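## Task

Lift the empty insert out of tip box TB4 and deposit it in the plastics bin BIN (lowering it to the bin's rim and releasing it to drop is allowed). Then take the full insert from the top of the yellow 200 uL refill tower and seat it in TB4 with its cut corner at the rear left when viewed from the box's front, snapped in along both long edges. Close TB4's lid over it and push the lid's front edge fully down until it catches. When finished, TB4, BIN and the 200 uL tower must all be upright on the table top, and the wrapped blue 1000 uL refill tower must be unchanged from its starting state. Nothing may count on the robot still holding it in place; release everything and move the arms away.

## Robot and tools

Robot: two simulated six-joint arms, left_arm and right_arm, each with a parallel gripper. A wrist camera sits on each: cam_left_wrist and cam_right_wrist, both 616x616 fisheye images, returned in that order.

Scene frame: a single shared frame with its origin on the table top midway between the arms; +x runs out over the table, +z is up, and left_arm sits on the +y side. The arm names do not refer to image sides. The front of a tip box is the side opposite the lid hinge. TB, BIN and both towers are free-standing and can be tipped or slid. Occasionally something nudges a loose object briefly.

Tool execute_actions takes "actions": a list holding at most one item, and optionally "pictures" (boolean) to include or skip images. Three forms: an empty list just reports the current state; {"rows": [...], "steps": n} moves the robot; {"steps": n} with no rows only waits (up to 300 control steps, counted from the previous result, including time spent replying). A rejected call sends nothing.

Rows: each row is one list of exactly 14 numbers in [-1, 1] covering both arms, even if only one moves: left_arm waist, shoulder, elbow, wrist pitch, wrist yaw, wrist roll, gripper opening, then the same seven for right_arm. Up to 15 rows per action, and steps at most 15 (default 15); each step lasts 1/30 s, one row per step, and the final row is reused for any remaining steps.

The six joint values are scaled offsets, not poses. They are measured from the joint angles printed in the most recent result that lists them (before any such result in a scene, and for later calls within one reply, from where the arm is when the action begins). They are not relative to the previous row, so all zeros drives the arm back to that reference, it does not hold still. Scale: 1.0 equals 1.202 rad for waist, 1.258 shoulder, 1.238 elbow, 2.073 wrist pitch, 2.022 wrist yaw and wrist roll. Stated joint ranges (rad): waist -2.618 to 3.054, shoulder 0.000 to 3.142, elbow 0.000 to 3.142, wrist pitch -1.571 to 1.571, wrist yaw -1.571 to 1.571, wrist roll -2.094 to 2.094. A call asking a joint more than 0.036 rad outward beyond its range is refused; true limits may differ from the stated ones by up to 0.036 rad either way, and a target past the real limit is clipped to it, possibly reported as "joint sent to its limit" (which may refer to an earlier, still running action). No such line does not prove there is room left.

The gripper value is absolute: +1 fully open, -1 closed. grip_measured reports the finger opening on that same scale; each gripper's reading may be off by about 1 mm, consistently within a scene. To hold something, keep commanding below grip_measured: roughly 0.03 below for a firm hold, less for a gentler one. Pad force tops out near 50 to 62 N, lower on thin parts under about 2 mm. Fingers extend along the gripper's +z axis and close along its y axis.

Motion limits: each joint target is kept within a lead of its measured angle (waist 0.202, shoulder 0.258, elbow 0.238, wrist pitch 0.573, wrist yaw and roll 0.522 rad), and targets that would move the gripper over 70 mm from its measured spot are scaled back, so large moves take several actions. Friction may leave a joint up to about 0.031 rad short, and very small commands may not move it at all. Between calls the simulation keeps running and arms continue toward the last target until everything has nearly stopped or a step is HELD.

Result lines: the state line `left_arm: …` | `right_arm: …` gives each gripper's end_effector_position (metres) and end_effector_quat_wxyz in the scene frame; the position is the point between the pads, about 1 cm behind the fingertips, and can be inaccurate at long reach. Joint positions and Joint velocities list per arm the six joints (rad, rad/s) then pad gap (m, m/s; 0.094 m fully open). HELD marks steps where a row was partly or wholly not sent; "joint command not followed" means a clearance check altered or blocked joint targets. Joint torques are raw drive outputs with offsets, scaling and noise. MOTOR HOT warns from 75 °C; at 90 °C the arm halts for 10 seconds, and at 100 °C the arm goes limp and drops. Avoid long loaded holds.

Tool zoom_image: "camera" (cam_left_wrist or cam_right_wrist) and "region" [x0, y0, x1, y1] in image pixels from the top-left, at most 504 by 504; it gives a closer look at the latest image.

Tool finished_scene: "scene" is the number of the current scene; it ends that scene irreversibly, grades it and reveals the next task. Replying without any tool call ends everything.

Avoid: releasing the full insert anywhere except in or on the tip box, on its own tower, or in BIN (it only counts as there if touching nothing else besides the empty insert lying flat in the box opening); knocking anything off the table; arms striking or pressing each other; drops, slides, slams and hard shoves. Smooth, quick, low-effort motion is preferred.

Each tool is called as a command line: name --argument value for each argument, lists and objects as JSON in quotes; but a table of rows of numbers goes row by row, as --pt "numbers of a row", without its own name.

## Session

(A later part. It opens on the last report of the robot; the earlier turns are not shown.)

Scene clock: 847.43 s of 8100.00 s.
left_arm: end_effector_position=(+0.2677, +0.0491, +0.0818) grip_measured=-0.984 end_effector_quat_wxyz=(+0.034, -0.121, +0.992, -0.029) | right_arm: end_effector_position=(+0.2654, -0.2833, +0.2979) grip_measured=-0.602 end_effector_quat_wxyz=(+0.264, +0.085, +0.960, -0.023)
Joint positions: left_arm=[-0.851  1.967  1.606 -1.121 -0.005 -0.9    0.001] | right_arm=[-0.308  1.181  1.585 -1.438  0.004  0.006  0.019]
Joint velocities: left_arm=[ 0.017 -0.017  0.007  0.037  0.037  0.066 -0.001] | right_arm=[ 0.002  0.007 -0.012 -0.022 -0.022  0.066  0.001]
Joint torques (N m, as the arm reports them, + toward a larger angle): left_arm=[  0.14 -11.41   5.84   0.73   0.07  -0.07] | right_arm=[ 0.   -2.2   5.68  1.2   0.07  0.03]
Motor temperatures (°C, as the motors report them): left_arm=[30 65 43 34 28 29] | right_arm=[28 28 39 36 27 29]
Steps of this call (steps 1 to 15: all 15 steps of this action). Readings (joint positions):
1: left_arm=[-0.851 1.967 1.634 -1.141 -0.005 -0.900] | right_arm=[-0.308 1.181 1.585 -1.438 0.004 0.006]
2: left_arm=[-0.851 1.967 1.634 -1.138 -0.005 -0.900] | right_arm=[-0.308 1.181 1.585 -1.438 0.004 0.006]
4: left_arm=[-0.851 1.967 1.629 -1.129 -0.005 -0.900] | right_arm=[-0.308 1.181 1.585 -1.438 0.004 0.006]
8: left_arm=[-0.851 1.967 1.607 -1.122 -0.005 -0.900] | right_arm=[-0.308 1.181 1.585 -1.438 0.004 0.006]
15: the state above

execute_actions --actions '[{"rows": [[0,0.01,-0.025,0.0,0,0,-1,0,0,0,0,0,0,-0.6],[0,0.02,-0.03,0.0,0,0,-1,0,0,0,0,0,0,-0.6],[0,0.025,-0.035,0.0,0,0,-1,0,0,0,0,0,0,-0.6],[0,0.03,-0.04,0.0,0,0,-1,0,0,0,0,0,0,-0.6],[0,0.035,-0.045,0.0,0,0,-1,0,0,0,0,0,0,-0.6],[0,0.04,-0.05,0.0,0,0,-1,0,0,0,0,0,0,-0.6],[0,0.045,-0.055,0.0,0,0,-1,0,0,0,0,0,0,-0.6],[0,0.05,-0.06,0.0,0,0,-1,0,0,0,0,0,0,-0.6],[0,0.055,-0.065,0.0,0,0,-1,0,0,0,0,0,0,-0.6],[0,0.06,-0.07,0.0,0,0,-1,0,0,0,0,0,0,-0.6],[0,0.065,-0.075,0.0,0,0,-1,0,0,0,0,0,0,-0.6],[0,0.07,-0.08,0.0,0,0,-1,0,0,0,0,0,0,-0.6]], "steps": 15}]'

Scene clock: 857.87 s of 8100.00 s.
left_arm: end_effector_position=(+0.2668, +0.0498, +0.0784) grip_measured=-0.984 end_effector_quat_wxyz=(+0.033, -0.121, +0.992, -0.028) | right_arm: end_effector_position=(+0.2654, -0.2833, +0.2979) grip_measured=-0.602 end_effector_quat_wxyz=(+0.264, +0.085, +0.960, -0.023)
Joint positions: left_arm=[-0.851  1.967  1.593 -1.11  -0.005 -0.9    0.001] | right_arm=[-0.308  1.181  1.585 -1.438  0.004  0.006  0.019]
Joint velocities: left_arm=[-0.002 -0.032  0.007  0.007 -0.095 -0.051 -0.001] | right_arm=[-0.007  0.002 -0.022  0.007 -0.022  0.022 -0.001]
Joint torques (N m, as the arm reports them, + toward a larger angle): left_arm=[ 0.12 -3.4   0.28  0.52  0.06 -0.09] | right_arm=[ 0.   -2.15  5.7   1.2   0.06  0.03]
Motor temperatures (°C, as the motors report them): left_arm=[30 66 43 34 28 29] | right_arm=[28 28 39 36 27 29]
Steps of this call (steps 1 to 15: the robot went on to your last target; steps 16 to 90: nothing new was sent; then 6.93 s passed at rest; steps 91 to 105: all 15 steps of this action). Readings (joint positions):
91: left_arm=[-0.851 1.967 1.606 -1.121 -0.005 -0.900] | right_arm=[-0.308 1.181 1.585 -1.438 0.004 0.006]
92: left_arm=[-0.851 1.967 1.605 -1.120 -0.005 -0.900] | right_arm=[-0.308 1.181 1.585 -1.438 0.004 0.006]
94: left_arm=[-0.851 1.967 1.602 -1.118 -0.005 -0.900] | right_arm=[-0.308 1.181 1.585 -1.438 0.004 0.006]
98: left_arm=[-0.851 1.967 1.597 -1.114 -0.005 -0.900] | right_arm=[-0.308 1.181 1.585 -1.438 0.004 0.006]
105: the state above

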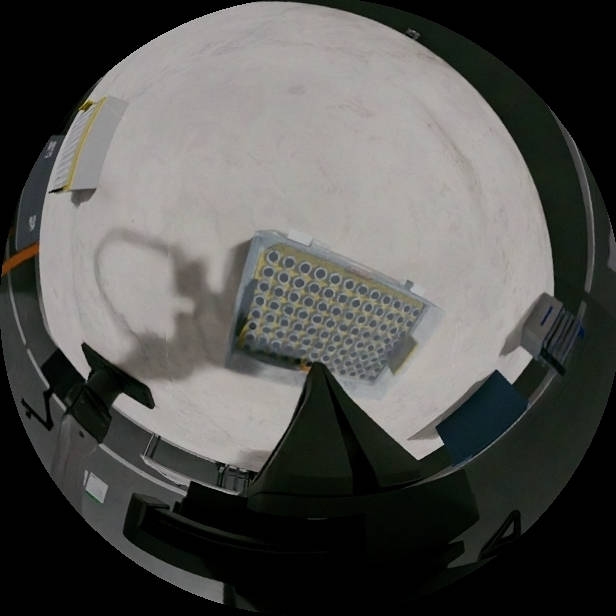

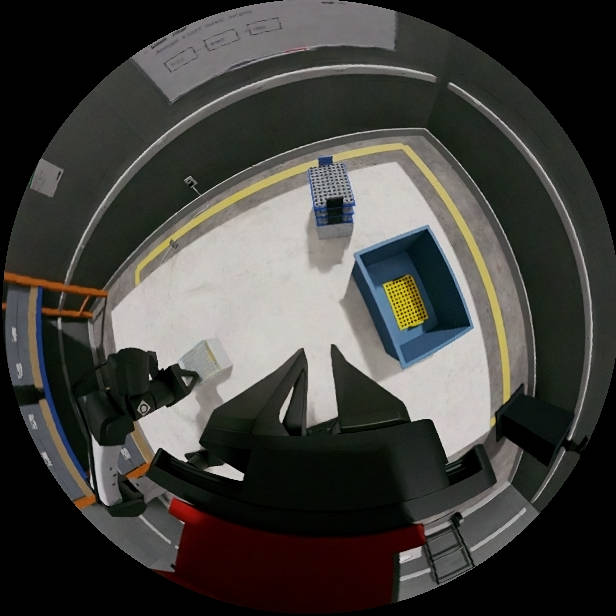

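execute_actions --actions '[{"rows": [[0,0.05,-0.05,0,0,0,-1,0,0,0,0,0,0,-0.6],[0,0.03,-0.03,0,0,0,-1,0,0,0,0,0,0,-0.6],[0,0.01,-0.01,0,0,0,-1,0,0,0,0,0,0,-0.6],[0,0.005,0.01,-0.01,0,0,-1,0,0,0,0,0,0,-0.6],[0,0.005,0.025,-0.02,0,0,-1,0,0,0,0,0,0,-0.6],[0,0.005,0.04,-0.025,0,0,-1,0,0,0,0,0,0,-0.6]], "steps": 15}]' --pictures false

execute_actions --actions '[{"rows": [[0,0,-0.015,0.012,0,0,-1,0,0,0,0,0,0,-0.6],[0,0,-0.02,0.015,0,0,-1,0,0,0,0,0,0,-0.6],[0,0,-0.025,0.015,0,0,-1,0,0,0,0,0,0,-0.6],[0,0,-0.03,0.015,0,0,-1,0,0,0,0,0,0,-0.6],[0,0,-0.035,0.015,0,0,-1,0,0,0,0,0,0,-0.6],[0,0,-0.04,0.015,0,0,-1,0,0,0,0,0,0,-0.6]], "steps": 15}]' --pictures false

Scene clock: 867.47 s of 8100.00 s.
left_arm: end_effector_position=(+0.2680, +0.0489, +0.0899) grip_measured=-0.984 end_effector_quat_wxyz=(+0.035, -0.121, +0.992, -0.031) | right_arm: end_effector_position=(+0.2654, -0.2833, +0.2979) grip_measured=-0.602 end_effector_quat_wxyz=(+0.264, +0.085, +0.960, -0.023)
Joint positions: left_arm=[-0.851  1.96   1.629 -1.145 -0.005 -0.9    0.001] | right_arm=[-0.308  1.181  1.585 -1.438  0.004  0.006  0.019]
Joint velocities: left_arm=[ 0.002  0.002 -0.002  0.007  0.037 -0.022 -0.   ] | right_arm=[ 0.012  0.012  0.017  0.066 -0.007 -0.066 -0.   ]
Joint torques (N m, as the arm reports them, + toward a larger angle): left_arm=[  0.12 -10.16   8.92   0.5    0.05  -0.07] | right_arm=[ 0.04 -2.2   5.68  1.19  0.06  0.04]
Motor temperatures (°C, as the motors report them): left_arm=[30 62 42 33 28 29] | right_arm=[28 28 39 36 27 29]
Steps of this call (steps 1 to 15: the robot went on to your last target; steps 16 to 90: nothing new was sent; then 6.10 s passed at rest; steps 91 to 105: all 15 steps of this action). Readings (joint positions):
91: left_arm=[-0.851 1.966 1.593 -1.110 -0.005 -0.900] | right_arm=[-0.308 1.181 1.585 -1.438 0.004 0.006]
92: left_arm=[-0.851 1.963 1.593 -1.109 -0.005 -0.900] | right_arm=[-0.308 1.181 1.585 -1.438 0.004 0.006]
94: left_arm=[-0.851 1.960 1.596 -1.110 -0.005 -0.900] | right_arm=[-0.308 1.181 1.585 -1.438 0.004 0.006]
98: left_arm=[-0.851 1.960 1.619 -1.134 -0.005 -0.900] | right_arm=[-0.308 1.181 1.585 -1.438 0.004 0.006]
105: the state above

Scene clock: 867.97 s of 8100.00 s.
left_arm: end_effector_position=(+0.2653, +0.0509, +0.0821) grip_measured=-0.984 end_effector_quat_wxyz=(+0.032, -0.121, +0.992, -0.027) | right_arm: end_effector_position=(+0.2654, -0.2833, +0.2979) grip_measured=-0.602 end_effector_quat_wxyz=(+0.264, +0.085, +0.960, -0.023)
Joint positions: left_arm=[-0.851  1.96   1.599 -1.125 -0.005 -0.9    0.001] | right_arm=[-0.308  1.181  1.585 -1.438  0.004  0.006  0.019]
Joint velocities: left_arm=[ 0.007 -0.002  0.007 -0.007 -0.037 -0.007 -0.001] | right_arm=[ 0.002 -0.002 -0.012  0.022 -0.022  0.007 -0.   ]
Joint torques (N m, as the arm reports them, + toward a larger angle): left_arm=[  0.13 -11.35   6.01   0.72   0.05  -0.08] | right_arm=[ 0.   -2.18  5.69  1.21  0.07  0.02]
Motor temperatures (°C, as the motors report them): left_arm=[30 63 42 33 28 29] | right_arm=[28 28 39 36 27 29]
Steps of this call (steps 1 to 15: all 15 steps of this action). Readings (joint positions):
1: left_arm=[-0.851 1.960 1.629 -1.145 -0.005 -0.900] | right_arm=[-0.308 1.181 1.585 -1.438 0.004 0.006]
2: left_arm=[-0.851 1.960 1.629 -1.142 -0.005 -0.900] | right_arm=[-0.308 1.181 1.585 -1.438 0.004 0.006]
4: left_arm=[-0.851 1.960 1.624 -1.133 -0.005 -0.900] | right_arm=[-0.308 1.181 1.585 -1.438 0.004 0.006]
8: left_arm=[-0.851 1.960 1.602 -1.126 -0.005 -0.900] | right_arm=[-0.308 1.181 1.585 -1.438 0.004 0.006]
15: the state above

execute_actions --actions '[{"rows": [[0,0,0.03,-0.02,0,0,-1,0,0,0,0,0,0,-0.6],[0,0,0.045,-0.03,0,0,-1,0,0,0,0,0,0,-0.6],[0,0,0.05,-0.03,0,0,-1,0,0,0,0,0,0,-0.6],[0,0,0.05,-0.03,0,0,-1,0,0,0,0,0,0,-0.6],[0.01,0.02,0.075,-0.035,0,0,-1,0,0,0,0,0,0,-0.6],[0.02,0.04,0.1,-0.04,0,0,-1,0,0,0,0,0,0,-0.6],[0.03,0.06,0.125,-0.045,0,0,-1,0,0,0,0,0,0,-0.6],[0.04,0.08,0.15,-0.05,0,0,-1,0,0,0,0,0,0,-0.6],[0.05,0.1,0.18,-0.055,0,0,-1,0,0,0,0,0,0,-0.6],[0.06,0.12,0.21,-0.055,0,0,-1,0,0,0,0,0,0,-0.6],[0.063,0.125,0.212,-0.055,0,0,-1,0,0,0,0,0,0,-0.6]], "steps": 15}]' --pictures false

execute_actions --actions '[{"steps": 10}]'

Scene clock: 889.00 s of 8100.00 s.
left_arm: end_effector_position=(+0.3154, +0.0527, +0.0918) grip_measured=-0.984 end_effector_quat_wxyz=(+0.039, -0.158, +0.986, -0.032) | right_arm: end_effector_position=(+0.2654, -0.2833, +0.2979) grip_measured=-0.602 end_effector_quat_wxyz=(+0.264, +0.085, +0.960, -0.023)
Joint positions: left_arm=[-0.777  2.103  1.844 -1.211 -0.005 -0.9    0.001] | right_arm=[-0.308  1.181  1.585 -1.438  0.004  0.006  0.019]
Joint velocities: left_arm=[ 0.076  0.115 -0.017 -0.125 -0.037 -0.022 -0.   ] | right_arm=[ 0.002 -0.012 -0.007  0.022  0.051 -0.022  0.   ]
Joint torques (N m, as the arm reports them, + toward a larger angle): left_arm=[ -0.19 -12.1    9.23   0.54   0.04  -0.07] | right_arm=[ 0.   -2.18  5.65  1.22  0.06  0.03]
Motor temperatures (°C, as the motors report them): left_arm=[30 65 42 33 28 29] | right_arm=[28 28 39 36 27 29]
Steps of this call (steps 1 to 15: the robot went on to your last target; steps 16 to 90: nothing new was sent; then 17.53 s passed at rest; steps 91 to 105: all 15 steps of this action). Readings (joint positions):
91: left_arm=[-0.851 1.960 1.602 -1.129 -0.005 -0.900] | right_arm=[-0.308 1.181 1.585 -1.438 0.004 0.006]
92: left_arm=[-0.851 1.960 1.610 -1.139 -0.005 -0.900] | right_arm=[-0.308 1.181 1.585 -1.438 0.004 0.006]
94: left_arm=[-0.851 1.960 1.631 -1.155 -0.005 -0.900] | right_arm=[-0.308 1.181 1.585 -1.438 0.004 0.006]
98: left_arm=[-0.841 1.994 1.721 -1.192 -0.005 -0.900] | right_arm=[-0.308 1.181 1.585 -1.438 0.004 0.006]
105: the state above

Scene clock: 889.33 s of 8100.00 s.
left_arm: end_effector_position=(+0.3126, +0.0552, +0.0897) grip_measured=-0.984 end_effector_quat_wxyz=(+0.032, -0.158, +0.987, -0.026) | right_arm: end_effector_position=(+0.2654, -0.2833, +0.2979) grip_measured=-0.602 end_effector_quat_wxyz=(+0.264, +0.085, +0.960, -0.023)
Joint positions: left_arm=[-0.776  2.107  1.844 -1.226 -0.005 -0.9    0.001] | right_arm=[-0.308  1.181  1.585 -1.438  0.004  0.006  0.019]
Joint velocities: left_arm=[-0.007 -0.002  0.022  0.022 -0.051  0.037  0.001] | right_arm=[-0.007  0.012 -0.012 -0.007 -0.051 -0.007 -0.   ]
Joint torques (N m, as the arm reports them, + toward a larger angle): left_arm=[  0.15 -11.78   9.22   0.46   0.07  -0.08] | right_arm=[-0.01 -2.18  5.69  1.2   0.07  0.03]
Motor temperatures (°C, as the motors report them): left_arm=[30 66 42 33 28 29] | right_arm=[28 28 39 36 27 29]
Steps of this call (steps 1 to 10: the robot went on to your last target). Readings (joint positions):
1: left_arm=[-0.776 2.106 1.844 -1.215 -0.005 -0.900] | right_arm=[-0.308 1.181 1.585 -1.438 0.004 0.006]
2: left_arm=[-0.776 2.107 1.844 -1.218 -0.005 -0.900] | right_arm=[-0.308 1.181 1.585 -1.438 0.004 0.006]
4: left_arm=[-0.776 2.107 1.844 -1.221 -0.005 -0.900] | right_arm=[-0.308 1.181 1.585 -1.438 0.004 0.006]
8: left_arm=[-0.776 2.107 1.844 -1.225 -0.005 -0.900] | right_arm=[-0.308 1.181 1.585 -1.438 0.004 0.006]
10: the state above

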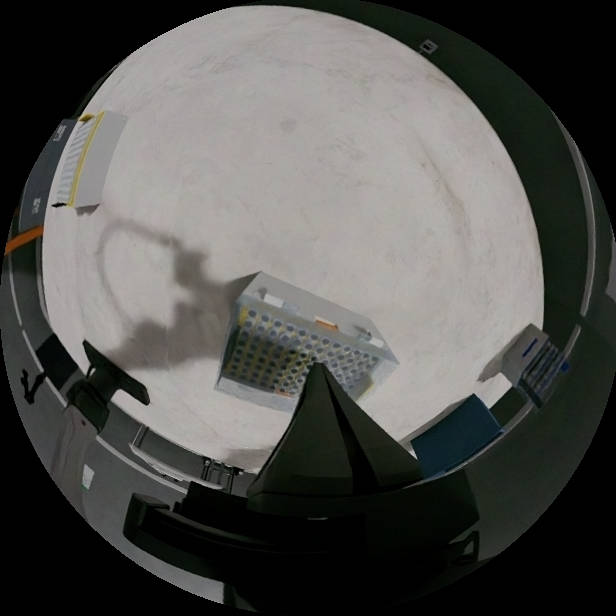

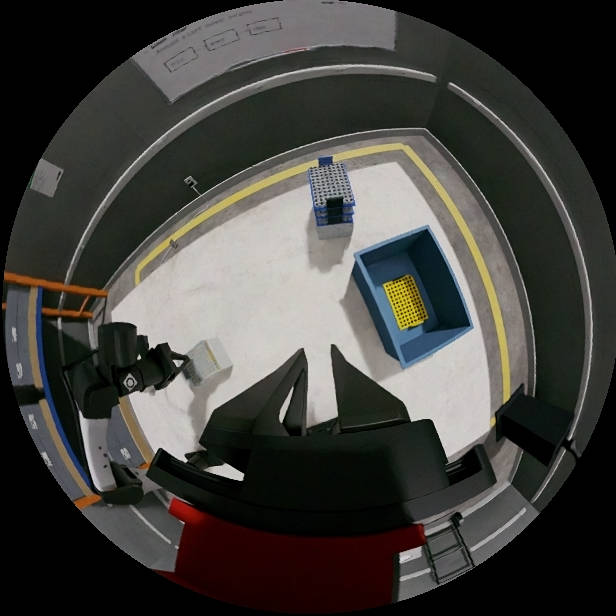

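execute_actions --actions '[{"rows": [[0,0.005,-0.015,0.012,0,0,-1,0,0,0,0,0,0,-0.6],[0,0.005,-0.02,0.015,0,0,-1,0,0,0,0,0,0,-0.6],[0,0.005,-0.025,0.018,0,0,-1,0,0,0,0,0,0,-0.6],[0,0.005,-0.03,0.018,0,0,-1,0,0,0,0,0,0,-0.6],[0,0.005,-0.035,0.018,0,0,-1,0,0,0,0,0,0,-0.6],[0,0.005,-0.04,0.018,0,0,-1,0,0,0,0,0,0,-0.6],[0,0.005,-0.045,0.018,0,0,-1,0,0,0,0,0,0,-0.6],[0,0.005,-0.05,0.018,0,0,-1,0,0,0,0,0,0,-0.6]], "steps": 15}]' --pictures false

Scene clock: 897.20 s of 8100.00 s.
left_arm: end_effector_position=(+0.3117, +0.0558, +0.0824) grip_measured=-0.984 end_effector_quat_wxyz=(+0.031, -0.158, +0.987, -0.025) | right_arm: end_effector_position=(+0.2654, -0.2833, +0.2979) grip_measured=-0.602 end_effector_quat_wxyz=(+0.264, +0.085, +0.960, -0.023)
Joint positions: left_arm=[-0.776  2.106  1.814 -1.198 -0.005 -0.9    0.001] | right_arm=[-0.308  1.181  1.585 -1.438  0.004  0.006  0.019]
Joint velocities: left_arm=[-0.012 -0.007 -0.012  0.007 -0.022 -0.11  -0.   ] | right_arm=[ 0.022 -0.007  0.007  0.051  0.022 -0.007  0.   ]
Joint torques (N m, as the arm reports them, + toward a larger angle): left_arm=[  0.09 -11.99   4.94   0.73   0.05  -0.07] | right_arm=[ 0.02 -2.24  5.67  1.2   0.07  0.03]
Motor temperatures (°C, as the motors report them): left_arm=[30 67 43 33 28 29] | right_arm=[28 28 39 36 27 29]
Steps of this call (steps 1 to 30: the robot went on to your last target; steps 31 to 100: nothing new was sent; then 4.03 s passed at rest; steps 101 to 115: all 15 steps of this action). Readings (joint positions):
101: left_arm=[-0.776 2.107 1.844 -1.226 -0.005 -0.900] | right_arm=[-0.308 1.181 1.585 -1.438 0.004 0.006]
102: left_arm=[-0.776 2.107 1.844 -1.223 -0.005 -0.900] | right_arm=[-0.308 1.181 1.585 -1.438 0.004 0.006]
104: left_arm=[-0.776 2.107 1.839 -1.212 -0.005 -0.900] | right_arm=[-0.308 1.181 1.585 -1.438 0.004 0.006]
108: left_arm=[-0.776 2.107 1.814 -1.200 -0.005 -0.900] | right_arm=[-0.308 1.181 1.585 -1.438 0.004 0.006]
115: the state above

execute_actions --actions '[{"rows": [[0,0,0.02,-0.01,0,0,-1,0,0,0,0,0,0,-0.6],[0,-0.02,0.04,-0.02,0,0,-1,0,0,0,0,0,0,-0.6],[0,-0.05,0.06,-0.03,0,0,-1,0,0,0,0,0,0,-0.6],[0,-0.09,0.06,-0.04,0,0,-1,0,0,0,0,0,0,-0.6],[0,-0.14,0.05,-0.05,0,0,-1,0,0,0,0,0,0,-0.6],[0,-0.19,0.03,-0.06,0,0,-1,0,0,0,0,0,0,-0.6],[0,-0.24,0.01,-0.07,0,0,-1,0,0,0,0,0,0,-0.6],[0,-0.29,-0.01,-0.08,0,0,-1,0,0,0,0,0,0,-0.6],[0,-0.34,-0.03,-0.09,0,0,-1,0,0,0,0,0,0,-0.6],[0,-0.39,-0.05,-0.1,0,0,-1,0,0,0,0,0,0,-0.6],[0,-0.42,-0.06,-0.1,0,0,-1,0,0,0,0,0,0,-0.6]], "steps": 15}]' --pictures false

execute_actions --actions '[{"steps": 20}]'

Scene clock: 904.97 s of 8100.00 s.
left_arm: end_effector_position=(+0.2449, +0.0998, +0.2729) grip_measured=-0.984 end_effector_quat_wxyz=(+0.169, -0.155, +0.962, -0.151) | right_arm: end_effector_position=(+0.2654, -0.2833, +0.2979) grip_measured=-0.602 end_effector_quat_wxyz=(+0.264, +0.085, +0.960, -0.023)
Joint positions: left_arm=[-0.776  1.547  1.785 -1.352 -0.005 -0.9    0.001] | right_arm=[-0.308  1.181  1.585 -1.438  0.004  0.006  0.019]
Joint velocities: left_arm=[-0.012 -0.637  0.002 -0.286  0.037  0.037 -0.001] | right_arm=[ 0.007 -0.017 -0.002 -0.081  0.022 -0.037  0.001]
Joint torques (N m, as the arm reports them, + toward a larger angle): left_arm=[ 0.12 -0.58  3.46  1.36  0.05 -0.04] | right_arm=[ 0.   -2.15  5.67  1.2   0.07  0.03]
Motor temperatures (°C, as the motors report them): left_arm=[30 68 42 33 28 29] | right_arm=[28 28 39 36 27 29]
Steps of this call (steps 1 to 15: the robot went on to your last target; steps 16 to 90: nothing new was sent; then 4.27 s passed at rest; steps 91 to 105: all 15 steps of this action). Readings (joint positions):
91: left_arm=[-0.776 2.106 1.816 -1.200 -0.005 -0.900] | right_arm=[-0.308 1.181 1.585 -1.438 0.004 0.006]
92: left_arm=[-0.776 2.106 1.822 -1.205 -0.005 -0.900] | right_arm=[-0.308 1.181 1.585 -1.438 0.004 0.006]
94: left_arm=[-0.776 2.092 1.840 -1.222 -0.005 -0.900] | right_arm=[-0.308 1.181 1.585 -1.438 0.004 0.006]
98: left_arm=[-0.776 1.933 1.838 -1.258 -0.005 -0.900] | right_arm=[-0.308 1.181 1.585 -1.438 0.004 0.006]
105: the state above

Scene clock: 905.63 s of 8100.00 s.
left_arm: end_effector_position=(+0.2370, +0.1050, +0.2515) grip_measured=-0.984 end_effector_quat_wxyz=(+0.135, -0.156, +0.971, -0.120) | right_arm: end_effector_position=(+0.2654, -0.2833, +0.2979) grip_measured=-0.602 end_effector_quat_wxyz=(+0.264, +0.085, +0.960, -0.023)
Joint positions: left_arm=[-0.776  1.569  1.754 -1.392 -0.005 -0.9    0.001] | right_arm=[-0.308  1.181  1.585 -1.438  0.004  0.006  0.019]
Joint velocities: left_arm=[-0.012 -0.012 -0.007 -0.022 -0.095  0.037  0.001] | right_arm=[-0.012 -0.002  0.002  0.022 -0.037  0.051 -0.001]
Joint torques (N m, as the arm reports them, + toward a larger angle): left_arm=[ 0.14 -6.23  6.3   1.08  0.06 -0.06] | right_arm=[-0.02 -2.15  5.7   1.2   0.08  0.03]
Motor temperatures (°C, as the motors report them): left_arm=[30 68 42 33 28 29] | right_arm=[28 28 39 36 27 29]
Steps of this call (steps 1 to 20: the robot went on to your last target). Readings (joint positions):
1: left_arm=[-0.776 1.534 1.785 -1.363 -0.005 -0.900] | right_arm=[-0.308 1.181 1.585 -1.438 0.004 0.006]
2: left_arm=[-0.776 1.532 1.785 -1.371 -0.005 -0.900] | right_arm=[-0.308 1.181 1.585 -1.438 0.004 0.006]
4: left_arm=[-0.776 1.542 1.774 -1.377 -0.005 -0.900] | right_arm=[-0.308 1.181 1.585 -1.438 0.004 0.006]
8: left_arm=[-0.776 1.567 1.755 -1.388 -0.005 -0.900] | right_arm=[-0.308 1.181 1.585 -1.438 0.004 0.006]
20: the state above

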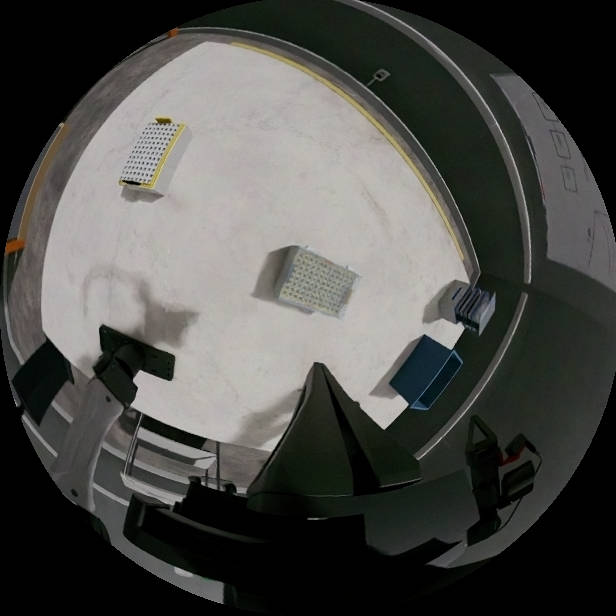

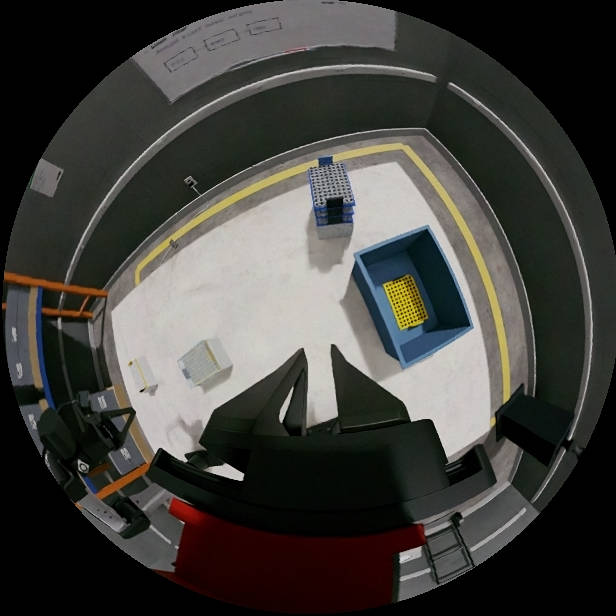

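finished_scene --scene 2

The scene is finished: the task was done.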